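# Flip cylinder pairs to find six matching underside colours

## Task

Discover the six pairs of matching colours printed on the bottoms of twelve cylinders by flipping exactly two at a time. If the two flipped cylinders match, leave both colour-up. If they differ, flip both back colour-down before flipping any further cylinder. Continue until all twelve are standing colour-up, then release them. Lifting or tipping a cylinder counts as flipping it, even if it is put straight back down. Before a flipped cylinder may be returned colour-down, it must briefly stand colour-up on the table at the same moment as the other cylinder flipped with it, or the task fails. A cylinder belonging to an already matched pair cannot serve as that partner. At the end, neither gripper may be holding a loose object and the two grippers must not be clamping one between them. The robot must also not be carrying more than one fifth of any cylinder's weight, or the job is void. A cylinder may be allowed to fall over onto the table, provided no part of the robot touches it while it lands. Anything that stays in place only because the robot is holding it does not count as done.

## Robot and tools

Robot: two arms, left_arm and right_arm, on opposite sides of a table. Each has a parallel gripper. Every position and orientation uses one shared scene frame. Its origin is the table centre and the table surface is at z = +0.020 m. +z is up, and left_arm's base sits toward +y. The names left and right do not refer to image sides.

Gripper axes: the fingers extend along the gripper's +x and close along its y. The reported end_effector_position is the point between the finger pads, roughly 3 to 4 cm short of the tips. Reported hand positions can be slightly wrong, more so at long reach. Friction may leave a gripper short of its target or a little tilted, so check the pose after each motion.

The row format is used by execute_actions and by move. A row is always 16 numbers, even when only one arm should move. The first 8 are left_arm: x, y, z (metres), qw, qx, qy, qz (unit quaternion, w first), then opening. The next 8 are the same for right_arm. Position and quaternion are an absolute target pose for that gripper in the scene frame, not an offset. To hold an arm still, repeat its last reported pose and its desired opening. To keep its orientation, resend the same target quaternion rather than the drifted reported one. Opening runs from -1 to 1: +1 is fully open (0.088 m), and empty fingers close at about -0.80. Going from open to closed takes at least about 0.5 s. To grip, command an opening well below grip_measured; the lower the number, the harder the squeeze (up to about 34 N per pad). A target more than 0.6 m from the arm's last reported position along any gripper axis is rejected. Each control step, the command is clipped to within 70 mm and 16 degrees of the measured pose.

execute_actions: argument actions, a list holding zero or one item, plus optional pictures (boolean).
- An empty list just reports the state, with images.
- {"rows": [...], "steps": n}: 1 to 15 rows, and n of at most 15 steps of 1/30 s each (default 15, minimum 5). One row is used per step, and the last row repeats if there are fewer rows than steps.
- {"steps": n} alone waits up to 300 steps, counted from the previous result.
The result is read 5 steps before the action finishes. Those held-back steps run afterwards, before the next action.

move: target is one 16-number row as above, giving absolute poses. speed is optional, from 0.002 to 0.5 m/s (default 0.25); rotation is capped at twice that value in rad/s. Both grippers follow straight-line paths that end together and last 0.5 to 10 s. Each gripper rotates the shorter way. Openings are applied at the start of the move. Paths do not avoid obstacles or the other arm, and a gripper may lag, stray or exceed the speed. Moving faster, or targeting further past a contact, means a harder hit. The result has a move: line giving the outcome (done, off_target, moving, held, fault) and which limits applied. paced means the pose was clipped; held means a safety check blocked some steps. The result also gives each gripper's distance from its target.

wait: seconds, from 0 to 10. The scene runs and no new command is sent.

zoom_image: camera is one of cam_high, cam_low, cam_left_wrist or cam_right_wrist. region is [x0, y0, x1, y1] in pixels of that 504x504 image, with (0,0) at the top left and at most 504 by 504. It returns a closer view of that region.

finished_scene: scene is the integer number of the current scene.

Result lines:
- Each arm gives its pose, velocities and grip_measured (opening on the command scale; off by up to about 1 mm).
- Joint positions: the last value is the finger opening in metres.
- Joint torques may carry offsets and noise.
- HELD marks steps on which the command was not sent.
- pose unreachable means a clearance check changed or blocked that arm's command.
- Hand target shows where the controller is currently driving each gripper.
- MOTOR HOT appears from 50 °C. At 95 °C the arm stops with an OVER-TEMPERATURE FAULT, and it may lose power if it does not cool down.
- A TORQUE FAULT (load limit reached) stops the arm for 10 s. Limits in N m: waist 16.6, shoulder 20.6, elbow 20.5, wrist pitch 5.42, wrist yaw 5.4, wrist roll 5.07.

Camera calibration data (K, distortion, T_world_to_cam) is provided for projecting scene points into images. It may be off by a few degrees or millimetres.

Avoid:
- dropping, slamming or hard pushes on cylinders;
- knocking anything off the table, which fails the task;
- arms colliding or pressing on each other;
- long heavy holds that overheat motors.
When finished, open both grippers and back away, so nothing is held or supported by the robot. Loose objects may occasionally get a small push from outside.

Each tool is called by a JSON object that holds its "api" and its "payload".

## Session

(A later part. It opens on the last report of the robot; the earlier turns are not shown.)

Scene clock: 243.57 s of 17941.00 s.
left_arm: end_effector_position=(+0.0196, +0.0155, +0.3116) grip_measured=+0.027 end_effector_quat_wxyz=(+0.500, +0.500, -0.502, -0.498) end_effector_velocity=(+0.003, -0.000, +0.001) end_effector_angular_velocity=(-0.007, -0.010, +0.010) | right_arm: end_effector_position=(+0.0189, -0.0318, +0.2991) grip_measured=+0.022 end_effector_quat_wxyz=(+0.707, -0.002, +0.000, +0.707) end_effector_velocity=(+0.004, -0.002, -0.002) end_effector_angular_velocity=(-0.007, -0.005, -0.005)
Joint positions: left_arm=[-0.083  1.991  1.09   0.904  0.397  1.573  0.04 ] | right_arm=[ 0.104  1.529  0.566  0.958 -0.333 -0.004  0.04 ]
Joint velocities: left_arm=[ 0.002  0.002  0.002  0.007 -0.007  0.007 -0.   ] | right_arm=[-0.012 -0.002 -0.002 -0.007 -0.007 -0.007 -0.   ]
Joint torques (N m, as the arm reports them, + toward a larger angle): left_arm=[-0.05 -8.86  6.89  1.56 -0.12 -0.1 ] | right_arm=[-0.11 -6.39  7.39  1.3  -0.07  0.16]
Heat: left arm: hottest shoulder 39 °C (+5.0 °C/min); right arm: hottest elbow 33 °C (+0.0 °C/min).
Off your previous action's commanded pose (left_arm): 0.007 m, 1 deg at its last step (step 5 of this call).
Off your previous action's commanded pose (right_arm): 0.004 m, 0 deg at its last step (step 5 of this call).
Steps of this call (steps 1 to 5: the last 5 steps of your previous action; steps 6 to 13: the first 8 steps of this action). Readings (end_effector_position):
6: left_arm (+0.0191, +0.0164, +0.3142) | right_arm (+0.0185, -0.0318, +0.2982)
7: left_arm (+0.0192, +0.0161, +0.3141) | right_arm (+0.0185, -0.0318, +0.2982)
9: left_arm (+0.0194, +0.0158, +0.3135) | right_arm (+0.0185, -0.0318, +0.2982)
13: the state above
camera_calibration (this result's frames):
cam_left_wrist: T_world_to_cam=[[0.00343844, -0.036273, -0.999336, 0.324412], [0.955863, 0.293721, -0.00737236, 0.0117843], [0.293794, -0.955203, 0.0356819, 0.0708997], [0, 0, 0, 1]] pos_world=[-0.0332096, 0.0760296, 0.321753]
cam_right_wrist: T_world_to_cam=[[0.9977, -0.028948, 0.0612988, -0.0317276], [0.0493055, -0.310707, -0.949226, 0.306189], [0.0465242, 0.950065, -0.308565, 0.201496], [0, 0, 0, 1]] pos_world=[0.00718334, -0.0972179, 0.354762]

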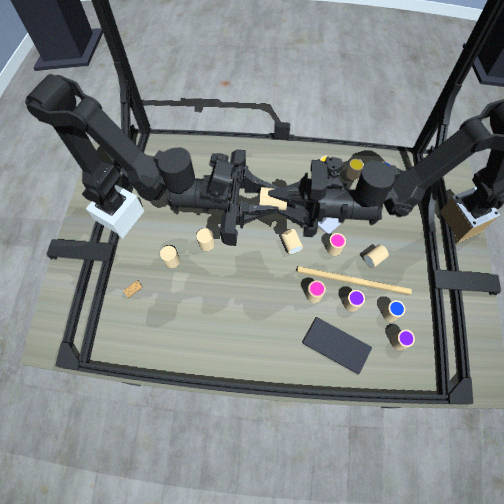

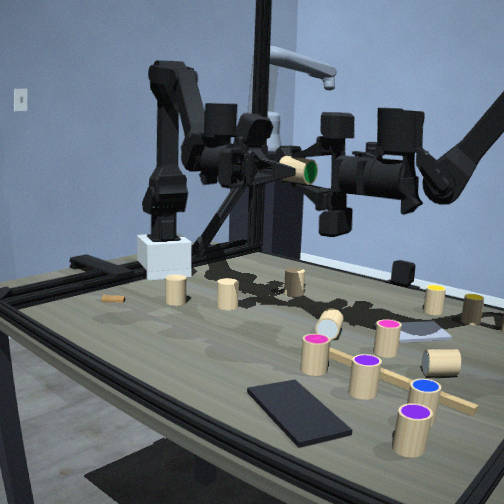

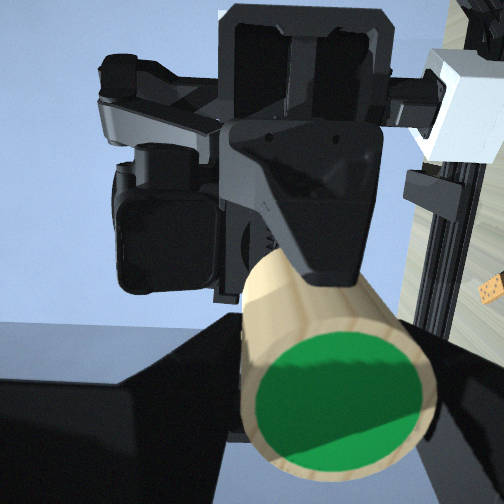

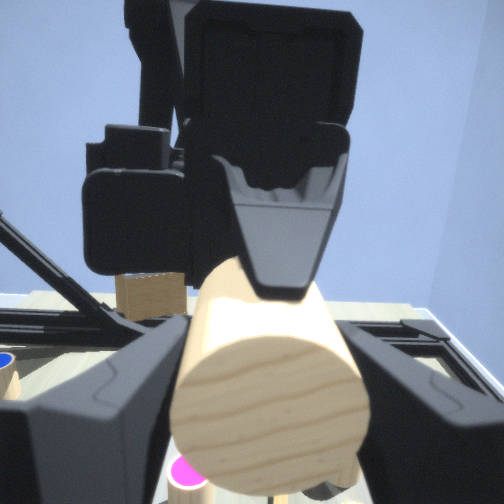

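Green → E.

{"api": "execute_actions", "payload": {"actions": [{"rows":[[0.02,0.012,0.309,0.5,0.5,-0.5,-0.5,-0.4,0.02,-0.03,0.301,0.707,0,0,0.707,0.6]],"steps":6}]}}

{"api": "execute_actions", "payload": {"actions": [{"rows":[[0.02,0.04,0.309,0.5,0.5,-0.5,-0.5,-0.4,0.02,-0.06,0.3,0.707,0,0,0.707,0.6]],"steps":8}]}}

{"api": "move", "payload": {"target": [-0.205,0.3,0.14,0,0.707,0,-0.707,-0.4,-0.005,-0.175,0.14,0.5,-0.5,0.5,0.5,0.6], "speed": 0.45}}

{"api": "move", "payload": {"target": [-0.205,0.3,0.066,0,0.707,0,-0.707,-0.4,-0.005,-0.175,0.067,0.5,-0.5,0.5,0.5,0.6], "speed": 0.13}}

{"api": "execute_actions", "payload": {"actions": [{"rows":[[-0.205,0.3,0.066,0,0.707,0,-0.707,0.6,-0.005,-0.175,0.067,0.5,-0.5,0.5,0.5,-0.4]],"steps":12}]}}

{"api": "move", "payload": {"target": [-0.205,0.3,0.15,0,0.707,0,-0.707,0.6,-0.005,-0.175,0.16,0.5,-0.5,0.5,0.5,-0.4], "speed": 0.3}}

{"api": "move", "payload": {"target": [0.018,0.07,0.308,0.5,0.5,-0.5,-0.5,0.7,0.02,-0.03,0.301,0.707,0,0,0.707,-0.4], "speed": 0.45}}

{"api": "execute_actions", "payload": {"actions": [{"rows":[[0.02,0.012,0.309,0.5,0.5,-0.5,-0.5,0.7,0.02,-0.03,0.301,0.707,0,0,0.707,-0.4]]}]}}

{"api": "execute_actions", "payload": {"actions": [{"rows":[[0.02,0.012,0.309,0.5,0.5,-0.5,-0.5,-0.4,0.02,-0.03,0.301,0.707,0,0,0.707,-0.4]],"steps":13}]}}

{"api": "execute_actions", "payload": {"actions": [{"rows":[[0.02,0.012,0.309,0.5,0.5,-0.5,-0.5,-0.4,0.02,-0.03,0.301,0.707,0,0,0.707,0.6]],"steps":6}]}}

{"api": "execute_actions", "payload": {"actions": [{"rows":[[0.02,0.04,0.309,0.5,0.5,-0.5,-0.5,-0.4,0.02,-0.06,0.3,0.707,0,0,0.707,0.6]],"steps":8}]}}

{"api": "move", "payload": {"target": [-0.14,0.3,0.14,0,0.707,0,-0.707,-0.4,0.05,-0.26,0.14,0.5,-0.5,0.5,0.5,0.6], "speed": 0.45}}

Scene clock: 244.40 s of 17941.00 s.
left_arm: end_effector_position=(+0.0198, +0.0156, +0.3116) grip_measured=+0.026 end_effector_quat_wxyz=(+0.500, +0.500, -0.501, -0.498) end_effector_velocity=(-0.000, +0.000, -0.001) end_effector_angular_velocity=(+0.007, +0.010, +0.005) | right_arm: end_effector_position=(+0.0189, -0.0317, +0.2992) grip_measured=+0.022 end_effector_quat_wxyz=(+0.707, -0.002, +0.000, +0.707) end_effector_velocity=(-0.000, -0.001, -0.005) end_effector_angular_velocity=(-0.021, -0.000, +0.005)
Joint positions: left_arm=[-0.082  1.991  1.09   0.904  0.397  1.573  0.04 ] | right_arm=[ 0.104  1.529  0.567  0.958 -0.333 -0.004  0.04 ]
Joint velocities: left_arm=[-0.002 -0.002 -0.002 -0.007 -0.007 -0.007 -0.   ] | right_arm=[-0.002 -0.002 -0.002 -0.022 -0.007 -0.007 -0.   ]
Joint torques (N m, as the arm reports them, + toward a larger angle): left_arm=[-0.05 -8.71  6.91  1.46 -0.09 -0.13] | right_arm=[-0.15 -6.37  7.38  1.3  -0.07  0.14]
Heat: left arm: hottest shoulder 39 °C (+5.1 °C/min); right arm: hottest elbow 33 °C (+0.0 °C/min).
Off your previous action's commanded pose (left_arm): 0.004 m, 0 deg at its last step (step 5 of this call).
Off your previous action's commanded pose (right_arm): 0.003 m, 0 deg at its last step (step 5 of this call).
Steps of this call (steps 1 to 5: the last 5 steps of your previous action; steps 6 to 24: nothing new was sent; step 25: the first step of this action). Readings (end_effector_position):
25: the state above

Scene clock: 244.67 s of 17941.00 s.
left_arm: end_effector_position=(+0.0190, +0.0237, +0.3078) grip_measured=+0.026 end_effector_quat_wxyz=(+0.499, +0.500, -0.500, -0.501) end_effector_velocity=(+0.002, +0.103, -0.051) end_effector_angular_velocity=(+0.128, +0.062, +0.000) | right_arm: end_effector_position=(+0.0197, -0.0429, +0.3000) grip_measured=+0.535 end_effector_quat_wxyz=(+0.707, -0.001, -0.001, +0.707) end_effector_velocity=(+0.015, -0.131, +0.013) end_effector_angular_velocity=(+0.053, -0.012, -0.039)
Joint positions: left_arm=[-0.075  1.973  1.051  0.92   0.407  1.573  0.04 ] | right_arm=[ 0.086  1.488  0.529  0.959 -0.351 -0.004  0.065]
Joint velocities: left_arm=[ 0.11  -0.232 -0.466  0.095  0.11  -0.007 -0.   ] | right_arm=[-0.208 -0.496 -0.432 -0.007 -0.168  0.007  0.014]
Joint torques (N m, as the arm reports them, + toward a larger angle): left_arm=[  0.42 -12.02   4.76   1.89   0.06  -0.05] | right_arm=[-0.12 -7.31  5.24  1.26 -0.12  0.16]
Heat: left arm: hottest shoulder 39 °C (+5.0 °C/min); right arm: hottest elbow 33 °C (+0.0 °C/min).
Off your previous action's commanded pose (left_arm): 0.004 m, 0 deg at its last step (step 5 of this call).
Off your previous action's commanded pose (right_arm): 0.003 m, 0 deg at its last step (step 5 of this call).
Steps of this call (steps 1 to 5: the last 5 steps of your previous action; steps 6 to 8: the first 3 steps of this action). Readings (end_effector_position):
6: left_arm (+0.0195, +0.0171, +0.3106) | right_arm (+0.0186, -0.0340, +0.3000)
7: left_arm (+0.0192, +0.0202, +0.3095) | right_arm (+0.0191, -0.0383, +0.2999)
8: the state above

Scene clock: 247.47 s of 17941.00 s.
left_arm: end_effector_position=(-0.2041, +0.3003, +0.1385) grip_measured=+0.023 end_effector_quat_wxyz=(+0.004, +0.704, +0.002, -0.710) end_effector_velocity=(+0.001, +0.010, -0.002) end_effector_angular_velocity=(+0.042, -0.021, -0.005) | right_arm: end_effector_position=(-0.0053, -0.1779, +0.1421) grip_measured=+0.600 end_effector_quat_wxyz=(+0.497, -0.500, +0.497, +0.506) end_effector_velocity=(-0.003, -0.004, -0.001) end_effector_angular_velocity=(-0.024, +0.014, -0.005)
Joint positions: left_arm=[-0.775  1.587  0.797 -0.776  0.008  1.267  0.04 ] | right_arm=[ 0.192  1.622  0.947 -0.891 -0.007 -0.258  0.068]
Joint velocities: left_arm=[-0.012  0.007 -0.002 -0.037 -0.007 -0.007 -0.   ] | right_arm=[ 0.002  0.007  0.002 -0.022 -0.007  0.007  0.   ]
Joint torques (N m, as the arm reports them, + toward a larger angle): left_arm=[-0.09 -4.75  6.11  0.21  0.14 -0.04] | right_arm=[ 0.26 -5.77  6.57 -0.1   0.    0.2 ]
Heat: left arm: hottest shoulder 39 °C (+5.0 °C/min); right arm: hottest elbow 33 °C (+0.0 °C/min).
Hand target (left_arm): -0.206, +0.299, +0.139; +0.003, +0.703, +0.004, -0.711
Hand target (right_arm): -0.005, -0.177, +0.141; +0.496, -0.502, +0.499, +0.504
Off your previous action's commanded pose (left_arm): 0.008 m, 1 deg at its last step (step 5 of this call).
Off your previous action's commanded pose (right_arm): 0.007 m, 1 deg at its last step (step 5 of this call).
Off the commanded pose (left_arm): 0.002 m, 1 deg.
Off the commanded pose (right_arm): 0.004 m, 1 deg.
Kept back: nothing.
move: done
camera_calibration (this result's frames):
cam_left_wrist: T_world_to_cam=[[-0.00802796, 0.999343, -0.0353323, -0.284301], [0.958342, 0.0177774, 0.28507, 0.183531], [0.285511, -0.0315719, -0.957855, 0.273354], [0, 0, 0, 1]] pos_world=[-0.256213, 0.289482, 0.199469]
cam_right_wrist: T_world_to_cam=[[0.997141, 0.0715999, 0.0241509, 0.0208802], [0.0610553, -0.951741, 0.300769, -0.178656], [0.0445204, -0.298434, -0.953391, 0.162493], [0, 0, 0, 1]] pos_world=[-0.0171469, -0.123035, 0.208149]

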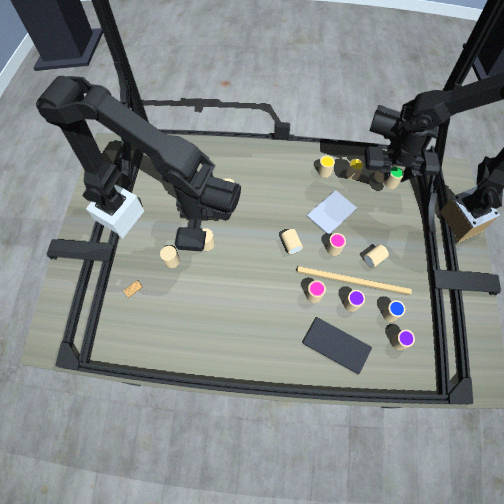

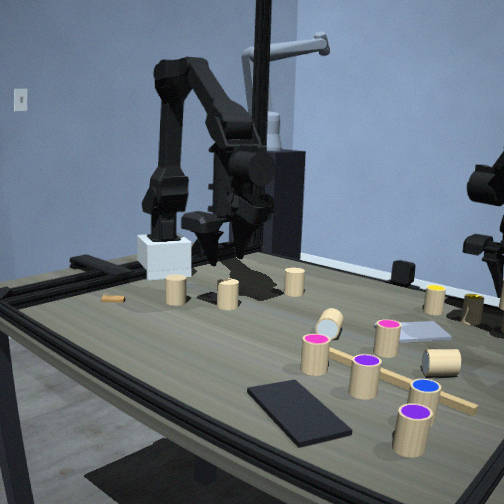

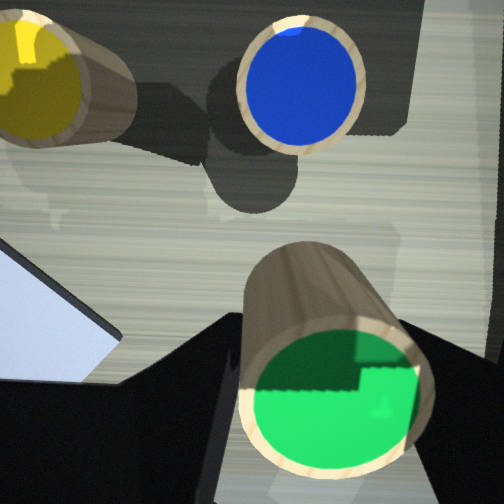

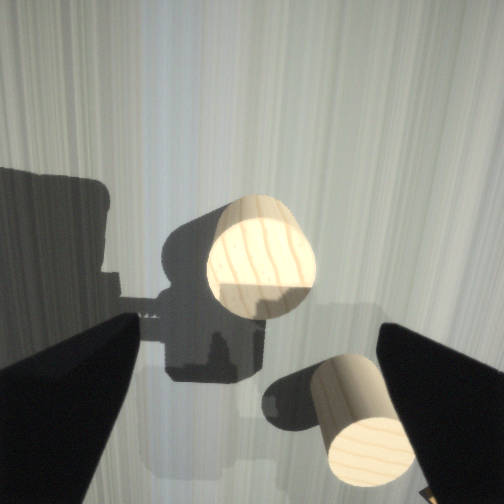

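Scene clock: 248.53 s of 17941.00 s.
left_arm: end_effector_position=(-0.2055, +0.2980, +0.0732) grip_measured=+0.021 end_effector_quat_wxyz=(+0.004, +0.705, -0.002, -0.709) end_effector_velocity=(-0.002, -0.000, +0.000) end_effector_angular_velocity=(-0.005, +0.009, +0.019) | right_arm: end_effector_position=(-0.0039, -0.1721, +0.0719) grip_measured=+0.600 end_effector_quat_wxyz=(+0.504, -0.497, +0.495, +0.504) end_effector_velocity=(-0.001, -0.001, -0.002) end_effector_angular_velocity=(-0.001, +0.008, +0.005)
Joint positions: left_arm=[-0.78   1.786  0.686 -0.462  0.004  1.267  0.04 ] | right_arm=[ 0.195  1.798  0.818 -0.575 -0.003 -0.244  0.068]
Joint velocities: left_arm=[-0.002 -0.002 -0.002  0.007  0.007 -0.022 -0.   ] | right_arm=[-0.002  0.002 -0.007  0.007 -0.007 -0.007  0.   ]
Joint torques (N m, as the arm reports them, + toward a larger angle): left_arm=[-0.28 -3.15  3.04  1.85 -0.07  0.01] | right_arm=[ 0.28 -6.27  3.33  0.31  0.01  0.18]
Heat: left arm: hottest shoulder 39 °C (+5.0 °C/min); right arm: hottest elbow 33 °C (+0.0 °C/min).
Hand target (left_arm): -0.205, +0.300, +0.066; -0.000, +0.707, +0.000, -0.707
Hand target (right_arm): -0.005, -0.176, +0.067; +0.500, -0.500, +0.500, +0.500
Off the commanded pose (left_arm): 0.007 m, 1 deg.
Off the commanded pose (right_arm): 0.006 m, 1 deg.
Kept back: nothing.
move: done
camera_calibration (this result's frames):
cam_left_wrist: T_world_to_cam=[[-0.00261899, 0.999158, -0.0409512, -0.282723], [0.957664, 0.014295, 0.287534, 0.204262], [0.287877, -0.0384644, -0.956895, 0.213567], [0, 0, 0, 1]] pos_world=[-0.257836, 0.287779, 0.134051]
cam_right_wrist: T_world_to_cam=[[0.997642, 0.0606182, 0.032199, 0.0183253], [0.0486265, -0.955257, 0.291752, -0.152122], [0.0484438, -0.289499, -0.955952, 0.0990211], [0, 0, 0, 1]] pos_world=[-0.0156819, -0.11776, 0.138451]

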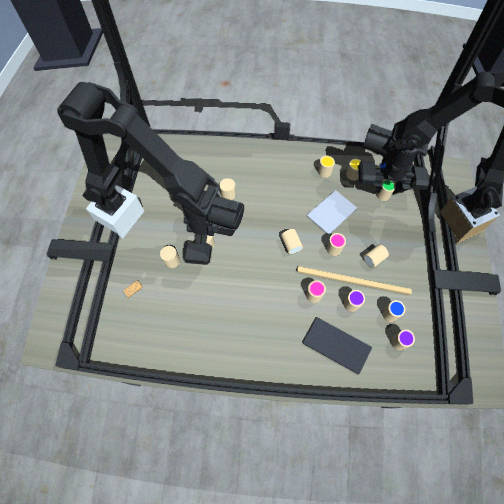

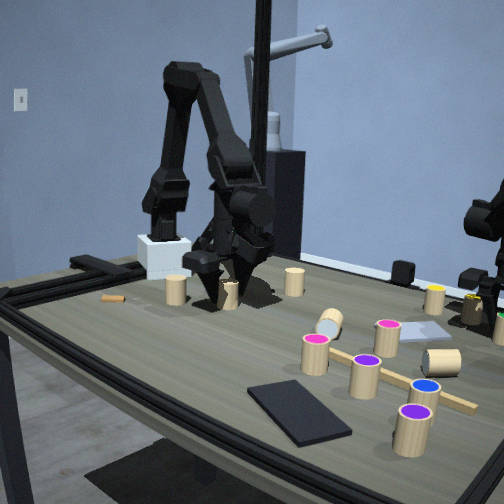

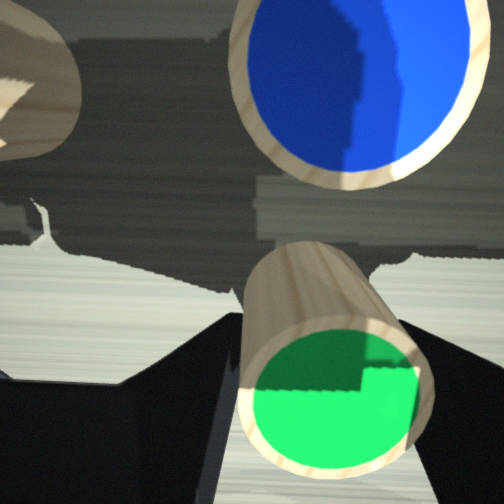

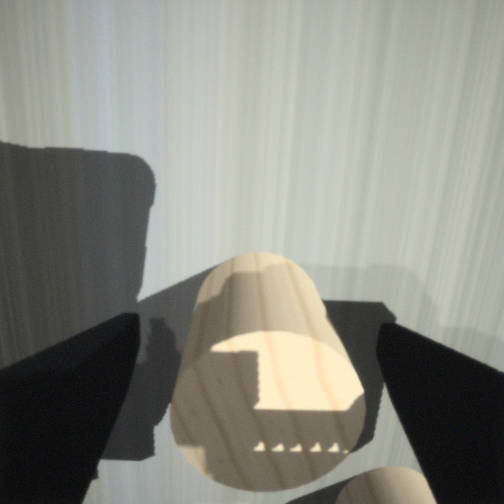

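Scene clock: 248.77 s of 17941.00 s.
left_arm: end_effector_position=(-0.2061, +0.2959, +0.0696) grip_measured=+0.423 end_effector_quat_wxyz=(+0.006, +0.704, -0.005, -0.710) end_effector_velocity=(+0.006, +0.012, -0.011) end_effector_angular_velocity=(+0.061, -0.042, +0.005) | right_arm: end_effector_position=(-0.0035, -0.1721, +0.0710) grip_measured=+0.023 end_effector_quat_wxyz=(+0.504, -0.498, +0.495, +0.503) end_effector_velocity=(-0.001, -0.003, -0.002) end_effector_angular_velocity=(-0.015, +0.011, +0.005)
Joint positions: left_arm=[-0.781  1.8    0.684 -0.437  0.003  1.267  0.06 ] | right_arm=[ 0.195  1.802  0.818 -0.572 -0.    -0.244  0.04 ]
Joint velocities: left_arm=[-0.002  0.046 -0.002 -0.022 -0.022 -0.007  0.173] | right_arm=[-0.002  0.007 -0.002 -0.007 -0.007 -0.007  0.   ]
Joint torques (N m, as the arm reports them, + toward a larger angle): left_arm=[-0.04 -4.86  3.02  0.39 -0.11  0.04] | right_arm=[ 0.27 -6.24  3.71  0.22 -0.06  0.18]
Heat: left arm: hottest shoulder 39 °C (+5.0 °C/min); right arm: hottest elbow 33 °C (+0.0 °C/min).
Steps of this call (steps 1 to 7: the first 7 steps of this action). Readings (end_effector_position):
1: left_arm (-0.2055, +0.2979, +0.0732) | right_arm (-0.0039, -0.1721, +0.0718)
2: left_arm (-0.2055, +0.2978, +0.0732) | right_arm (-0.0039, -0.1721, +0.0716)
4: left_arm (-0.2066, +0.2944, +0.0718) | right_arm (-0.0039, -0.1723, +0.0712)
7: the state above

Scene clock: 250.23 s of 17941.00 s.
left_arm: end_effector_position=(-0.2038, +0.3033, +0.1458) grip_measured=+0.600 end_effector_quat_wxyz=(-0.005, +0.708, +0.007, -0.706) end_effector_velocity=(-0.000, +0.001, +0.004) end_effector_angular_velocity=(+0.000, -0.008, -0.015) | right_arm: end_effector_position=(-0.0048, -0.1769, +0.1546) grip_measured=+0.022 end_effector_quat_wxyz=(+0.494, -0.504, +0.504, +0.498) end_effector_velocity=(+0.001, -0.003, +0.004) end_effector_angular_velocity=(-0.009, -0.005, +0.005)
Joint positions: left_arm=[-0.781  1.577  0.82  -0.83   0.003  1.267  0.068] | right_arm=[ 0.195  1.623  1.002 -0.966 -0.    -0.244  0.04 ]
Joint velocities: left_arm=[-0.007 -0.012  0.007 -0.022 -0.007  0.007 -0.   ] | right_arm=[-0.002 -0.007  0.007 -0.022  0.007 -0.007  0.   ]
Joint torques (N m, as the arm reports them, + toward a larger angle): left_arm=[-0.05 -6.89  5.93  0.15 -0.07  0.  ] | right_arm=[ 0.26 -8.42  6.8  -0.13 -0.07  0.16]
Heat: left arm: hottest shoulder 39 °C (+5.1 °C/min); right arm: hottest elbow 33 °C (+0.0 °C/min).
Hand target (left_arm): -0.205, +0.300, +0.150; +0.000, +0.707, -0.000, -0.707
Hand target (right_arm): -0.005, -0.174, +0.160; +0.500, -0.500, +0.500, +0.500
Off your previous action's commanded pose (left_arm): 0.005 m, 1 deg at its last step (step 5 of this call).
Off your previous action's commanded pose (right_arm): 0.005 m, 1 deg at its last step (step 5 of this call).
Off the commanded pose (left_arm): 0.006 m, 1 deg.
Off the commanded pose (right_arm): 0.006 m, 1 deg.
Kept back: nothing.
move: done
camera_calibration (this result's frames):
cam_left_wrist: T_world_to_cam=[[-0.00199698, 0.999851, -0.017163, -0.288631], [0.955278, 0.00698257, 0.295628, 0.182251], [0.295704, -0.015805, -0.955149, 0.277225], [0, 0, 0, 1]] pos_world=[-0.256653, 0.291696, 0.205959]
cam_right_wrist: T_world_to_cam=[[0.997796, 0.0615217, 0.0248449, 0.0181663], [0.0502928, -0.945546, 0.321579, -0.183635], [0.0432761, -0.319621, -0.946557, 0.169942], [0, 0, 0, 1]] pos_world=[-0.0162452, -0.120436, 0.219462]

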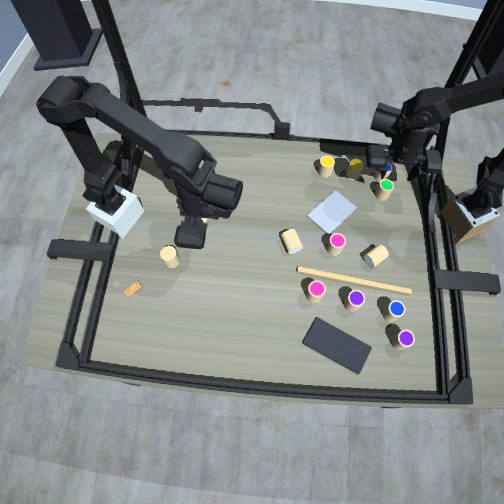

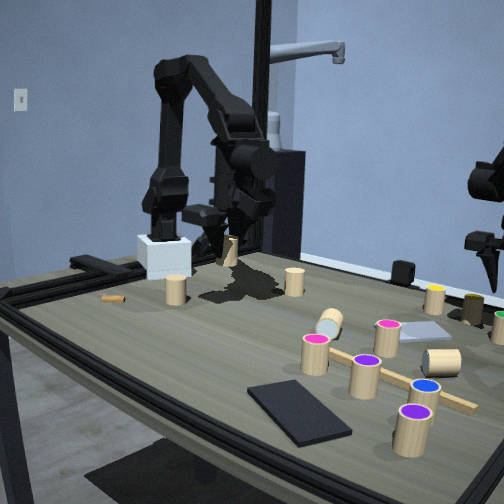

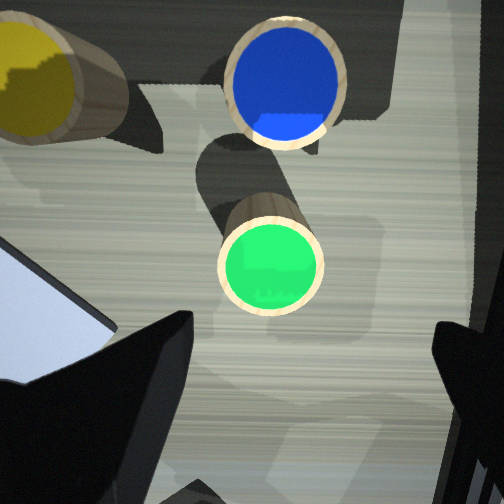

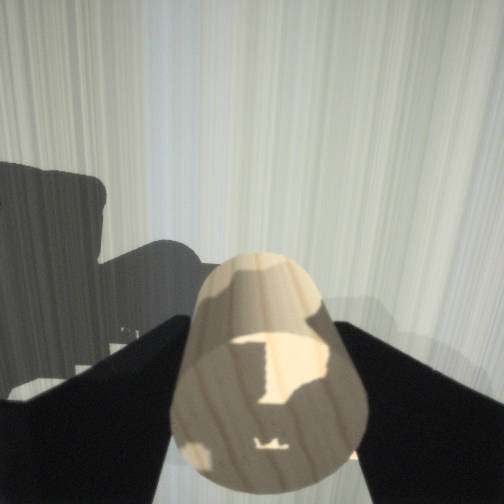

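Scene clock: 252.70 s of 17941.00 s.
left_arm: end_effector_position=(+0.0170, +0.0740, +0.3110) grip_measured=+0.700 end_effector_quat_wxyz=(+0.494, +0.502, -0.506, -0.498) end_effector_velocity=(+0.001, -0.002, -0.003) end_effector_angular_velocity=(+0.002, +0.023, +0.005) | right_arm: end_effector_position=(+0.0210, -0.0283, +0.3055) grip_measured=+0.023 end_effector_quat_wxyz=(+0.711, -0.001, -0.009, +0.703) end_effector_velocity=(-0.002, -0.000, +0.003) end_effector_angular_velocity=(+0.016, -0.013, +0.019)
Joint positions: left_arm=[-0.02   1.824  0.848  0.977  0.468  1.586  0.073] | right_arm=[ 0.106  1.533  0.585  0.96  -0.32  -0.011  0.04 ]
Joint velocities: left_arm=[-0.002  0.012  0.002  0.007 -0.007 -0.022 -0.   ] | right_arm=[-0.002  0.002 -0.002  0.022 -0.022 -0.007  0.   ]
Joint torques (N m, as the arm reports them, + toward a larger angle): left_arm=[ 0.25 -7.32  6.76  1.79  0.11 -0.19] | right_arm=[ 0.28 -6.02  4.98  1.6   0.03  0.2 ]
Heat: left arm: hottest shoulder 38 °C (+3.0 °C/min); right arm: hottest elbow 33 °C (+0.0 °C/min).
Hand target (left_arm): +0.019, +0.071, +0.309; +0.495, +0.500, -0.505, -0.499
Hand target (right_arm): +0.020, -0.029, +0.300; +0.711, -0.002, -0.002, +0.703
Off the commanded pose (left_arm): 0.005 m, 1 deg.
Off the commanded pose (right_arm): 0.005 m, 1 deg.
Kept back: nothing.
move: done
camera_calibration (this result's frames):
cam_left_wrist: T_world_to_cam=[[0.0156767, -0.0342656, -0.99929, 0.325612], [0.9583, 0.285717, 0.0052365, -0.00623751], [0.285334, -0.957701, 0.0373158, 0.12731], [0, 0, 0, 1]] pos_world=[-0.035453, 0.134864, 0.320662]
cam_right_wrist: T_world_to_cam=[[0.996515, -0.0410669, 0.072599, -0.0378955], [0.0572514, -0.29621, -0.953406, 0.31477], [0.060658, 0.95424, -0.292826, 0.195075], [0, 0, 0, 1]] pos_world=[0.00790964, -0.0944662, 0.359978]

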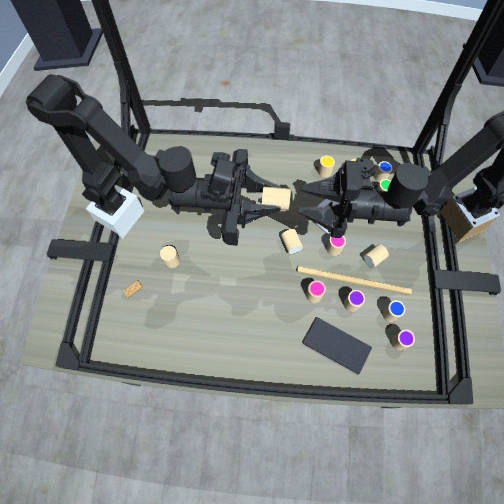

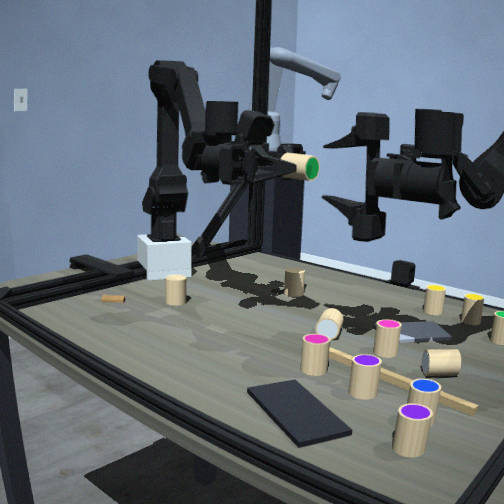

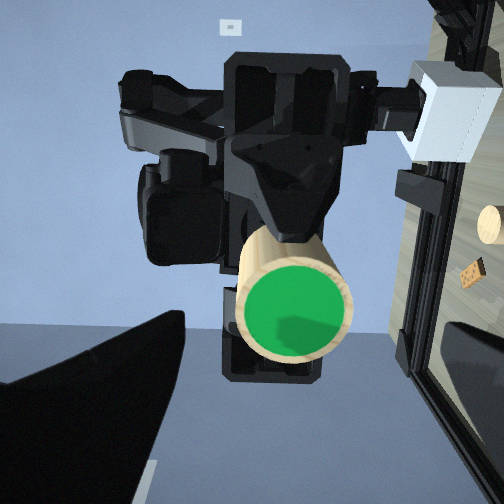

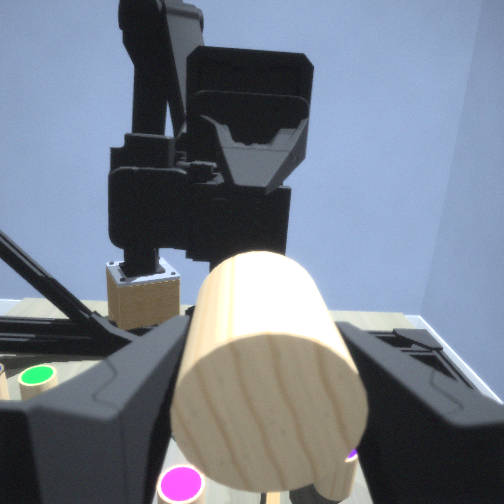

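Scene clock: 253.03 s of 17941.00 s.
left_arm: end_effector_position=(+0.0168, +0.0203, +0.3123) grip_measured=+0.700 end_effector_quat_wxyz=(+0.499, +0.499, -0.504, -0.498) end_effector_velocity=(+0.026, -0.041, +0.006) end_effector_angular_velocity=(-0.007, +0.005, +0.063) | right_arm: end_effector_position=(+0.0198, -0.0284, +0.3050) grip_measured=+0.023 end_effector_quat_wxyz=(+0.707, +0.001, -0.007, +0.707) end_effector_velocity=(-0.001, -0.002, -0.007) end_effector_angular_velocity=(-0.025, +0.001, +0.015)
Joint positions: left_arm=[-0.083  1.975  1.066  0.916  0.402  1.574  0.073] | right_arm=[ 0.105  1.533  0.585  0.959 -0.33  -0.005  0.04 ]
Joint velocities: left_arm=[-0.002  0.125  0.212 -0.081 -0.066 -0.007 -0.   ] | right_arm=[-0.007 -0.002 -0.007 -0.022 -0.022 -0.007 -0.   ]
Joint torques (N m, as the arm reports them, + toward a larger angle): left_arm=[ 0.26 -8.37  6.35  1.5  -0.12 -0.14] | right_arm=[-0.33 -6.99  4.96  1.25 -0.15  0.19]
Heat: left arm: hottest shoulder 38 °C (+3.0 °C/min); right arm: hottest elbow 33 °C (+0.0 °C/min).
Steps of this call (steps 1 to 10: the first 10 steps of this action). Readings (end_effector_position):
1: left_arm (+0.0186, +0.0688, +0.3108) | right_arm (+0.0210, -0.0283, +0.3054)
2: left_arm (+0.0200, +0.0595, +0.3121) | right_arm (+0.0207, -0.0283, +0.3054)
4: left_arm (+0.0191, +0.0417, +0.3131) | right_arm (+0.0200, -0.0283, +0.3053)
8: left_arm (+0.0156, +0.0239, +0.3120) | right_arm (+0.0198, -0.0284, +0.3051)
10: the state above

Scene clock: 253.47 s of 17941.00 s.
left_arm: end_effector_position=(+0.0196, +0.0154, +0.3141) grip_measured=+0.022 end_effector_quat_wxyz=(+0.501, +0.499, -0.504, -0.496) end_effector_velocity=(+0.002, -0.000, +0.006) end_effector_angular_velocity=(-0.016, -0.014, +0.020) | right_arm: end_effector_position=(+0.0198, -0.0288, +0.3037) grip_measured=+0.023 end_effector_quat_wxyz=(+0.707, +0.000, -0.004, +0.707) end_effector_velocity=(+0.001, -0.002, -0.002) end_effector_angular_velocity=(-0.007, -0.020, -0.000)
Joint positions: left_arm=[-0.083  1.988  1.093  0.905  0.397  1.573  0.04 ] | right_arm=[ 0.104  1.533  0.583  0.957 -0.332 -0.003  0.04 ]
Joint velocities: left_arm=[-0.002 -0.007  0.002  0.007 -0.022  0.007 -0.   ] | right_arm=[-0.007 -0.007 -0.007 -0.007 -0.007 -0.022 -0.   ]
Joint torques (N m, as the arm reports them, + toward a larger angle): left_arm=[-0.26 -8.5   6.6   1.43 -0.08 -0.11] | right_arm=[-0.21 -7.03  5.35  1.38 -0.12  0.12]
Heat: left arm: hottest shoulder 38 °C (+3.0 °C/min); right arm: hottest elbow 33 °C (+0.0 °C/min).
Off your previous action's commanded pose (left_arm): 0.006 m, 1 deg at its last step (step 5 of this call).
Off your previous action's commanded pose (right_arm): 0.004 m, 1 deg at its last step (step 5 of this call).
Steps of this call (steps 1 to 5: the last 5 steps of your previous action; steps 6 to 13: the first 8 steps of this action). Readings (end_effector_position):
6: left_arm (+0.0190, +0.0165, +0.3133) | right_arm (+0.0198, -0.0284, +0.3049)
7: left_arm (+0.0192, +0.0162, +0.3132) | right_arm (+0.0198, -0.0284, +0.3049)
9: left_arm (+0.0194, +0.0159, +0.3132) | right_arm (+0.0198, -0.0284, +0.3049)
13: the state above

Scene clock: 253.67 s of 17941.00 s.
left_arm: end_effector_position=(+0.0196, +0.0153, +0.3143) grip_measured=+0.022 end_effector_quat_wxyz=(+0.501, +0.499, -0.504, -0.496) end_effector_velocity=(+0.002, +0.000, -0.006) end_effector_angular_velocity=(+0.016, -0.001, +0.020) | right_arm: end_effector_position=(+0.0199, -0.0289, +0.3035) grip_measured=+0.023 end_effector_quat_wxyz=(+0.707, +0.000, -0.004, +0.707) end_effector_velocity=(-0.000, -0.000, +0.003) end_effector_angular_velocity=(+0.012, +0.003, +0.005)
Joint positions: left_arm=[-0.083  1.988  1.093  0.905  0.397  1.573  0.04 ] | right_arm=[ 0.104  1.533  0.582  0.957 -0.332 -0.003  0.04 ]
Joint velocities: left_arm=[-0.002  0.002 -0.007 -0.007 -0.022  0.007 -0.   ] | right_arm=[-0.002 -0.002  0.002  0.007 -0.007  0.007 -0.   ]
Joint torques (N m, as the arm reports them, + toward a larger angle): left_arm=[-0.1  -8.47  6.85  1.45 -0.07 -0.1 ] | right_arm=[-0.23 -7.03  5.26  1.37 -0.11  0.12]
Heat: left arm: hottest shoulder 38 °C (+3.0 °C/min); right arm: hottest elbow 33 °C (+0.0 °C/min).
Off your previous action's commanded pose (left_arm): 0.006 m, 1 deg at its last step (step 5 of this call).
Off your previous action's commanded pose (right_arm): 0.003 m, 0 deg at its last step (step 5 of this call).
Steps of this call (steps 1 to 5: the last 5 steps of your previous action; step 6: the first step of this action). Readings (end_effector_position):
6: the state above

Scene clock: 253.93 s of 17941.00 s.
left_arm: end_effector_position=(+0.0189, +0.0235, +0.3074) grip_measured=+0.021 end_effector_quat_wxyz=(+0.498, +0.500, -0.500, -0.501) end_effector_velocity=(+0.003, +0.108, -0.062) end_effector_angular_velocity=(+0.146, +0.070, +0.005) | right_arm: end_effector_position=(+0.0198, -0.0422, +0.3008) grip_measured=+0.535 end_effector_quat_wxyz=(+0.706, -0.001, -0.002, +0.708) end_effector_velocity=(+0.003, -0.145, -0.023) end_effector_angular_velocity=(-0.039, +0.007, -0.024)
Joint positions: left_arm=[-0.075  1.975  1.052  0.919  0.407  1.573  0.04 ] | right_arm=[ 0.087  1.489  0.533  0.957 -0.352 -0.003  0.065]
Joint velocities: left_arm=[ 0.115 -0.227 -0.496  0.11   0.11  -0.007 -0.   ] | right_arm=[-0.193 -0.505 -0.525 -0.022 -0.168 -0.007  0.014]
Joint torques (N m, as the arm reports them, + toward a larger angle): left_arm=[  0.68 -12.19   4.69   1.9    0.17  -0.1 ] | right_arm=[-0.17 -7.26  5.65  1.34 -0.1   0.13]
Heat: left arm: hottest shoulder 38 °C (+3.0 °C/min); right arm: hottest elbow 33 °C (+0.0 °C/min).
Off your previous action's commanded pose (left_arm): 0.005 m, 0 deg at its last step (step 5 of this call).
Off your previous action's commanded pose (right_arm): 0.003 m, 0 deg at its last step (step 5 of this call).
Steps of this call (steps 1 to 5: the last 5 steps of your previous action; steps 6 to 8: the first 3 steps of this action). Readings (end_effector_position):
6: left_arm (+0.0195, +0.0166, +0.3111) | right_arm (+0.0193, -0.0318, +0.3031)
7: left_arm (+0.0189, +0.0199, +0.3093) | right_arm (+0.0195, -0.0369, +0.3018)
8: the state above

Scene clock: 256.73 s of 17941.00 s.
left_arm: end_effector_position=(-0.1399, +0.2934, +0.1428) grip_measured=+0.020 end_effector_quat_wxyz=(+0.011, +0.703, -0.005, -0.711) end_effector_velocity=(-0.000, +0.008, -0.003) end_effector_angular_velocity=(+0.037, -0.008, +0.015) | right_arm: end_effector_position=(+0.0474, -0.2619, +0.1414) grip_measured=+0.600 end_effector_quat_wxyz=(+0.497, -0.499, +0.499, +0.505) end_effector_velocity=(-0.002, -0.006, -0.001) end_effector_angular_velocity=(-0.026, +0.009, +0.005)
Joint positions: left_arm=[-0.502  1.548  0.778 -0.778  0.011  1.541  0.04 ] | right_arm=[-0.162  1.408  0.743 -0.907 -0.01  -0.607  0.068]
Joint velocities: left_arm=[-0.007  0.007 -0.007 -0.022 -0.007 -0.022 -0.   ] | right_arm=[-0.002  0.002 -0.002 -0.022  0.007 -0.007 -0.   ]
Joint torques (N m, as the arm reports them, + toward a larger angle): left_arm=[-0.1  -4.13  4.04  0.2   0.01 -0.09] | right_arm=[-0.31 -4.19  6.66 -0.1  -0.02 -0.22]
Heat: left arm: hottest shoulder 38 °C (+3.0 °C/min); right arm: hottest elbow 33 °C (+0.0 °C/min).
Hand target (left_arm): -0.140, +0.298, +0.139; +0.003, +0.704, +0.003, -0.710
Hand target (right_arm): +0.049, -0.261, +0.142; +0.495, -0.501, +0.499, +0.505
Off your previous action's commanded pose (left_arm): 0.009 m, 1 deg at its last step (step 5 of this call).
Off your previous action's commanded pose (right_arm): 0.007 m, 1 deg at its last step (step 5 of this call).
Off the commanded pose (left_arm): 0.007 m, 2 deg.
Off the commanded pose (right_arm): 0.004 m, 1 deg.
Kept back: nothing.
move: done
camera_calibration (this result's frames):
cam_left_wrist: T_world_to_cam=[[-0.0077444, 0.998407, -0.055883, -0.27351], [0.959069, 0.0232355, 0.282216, 0.119795], [0.283065, -0.0514101, -0.957722, 0.264399], [0, 0, 0, 1]] pos_world=[-0.191853, 0.283884, 0.204128]
cam_right_wrist: T_world_to_cam=[[0.997572, 0.0662913, 0.0213407, -0.026566], [0.056788, -0.951699, 0.301736, -0.261492], [0.0403124, -0.299792, -0.953153, 0.134223], [0, 0, 0, 1]] pos_world=[0.0359402, -0.206862, 0.207404]

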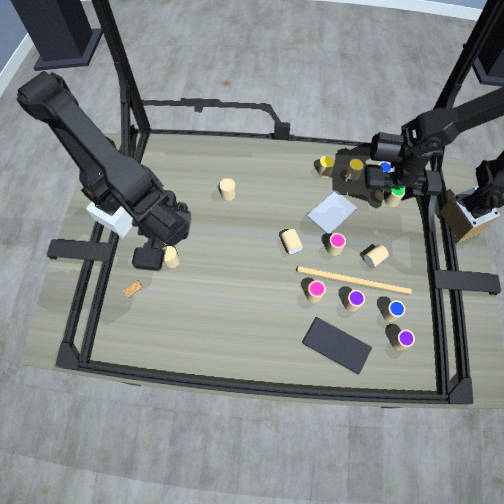

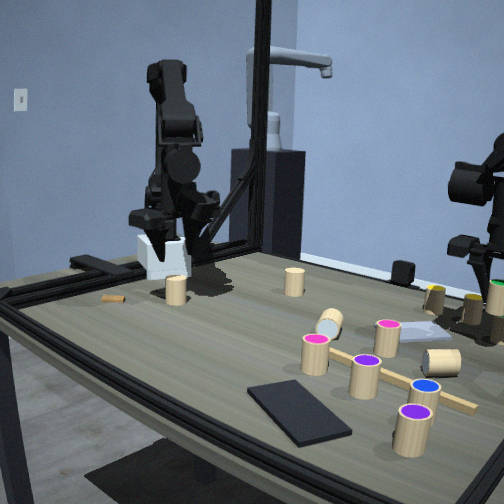

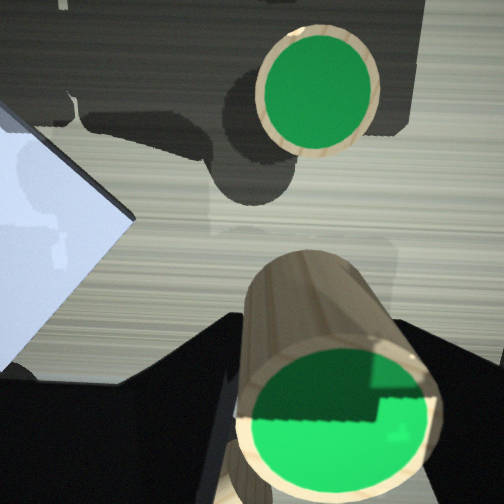

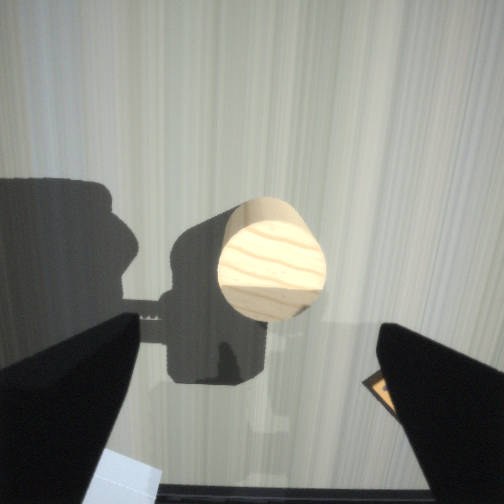

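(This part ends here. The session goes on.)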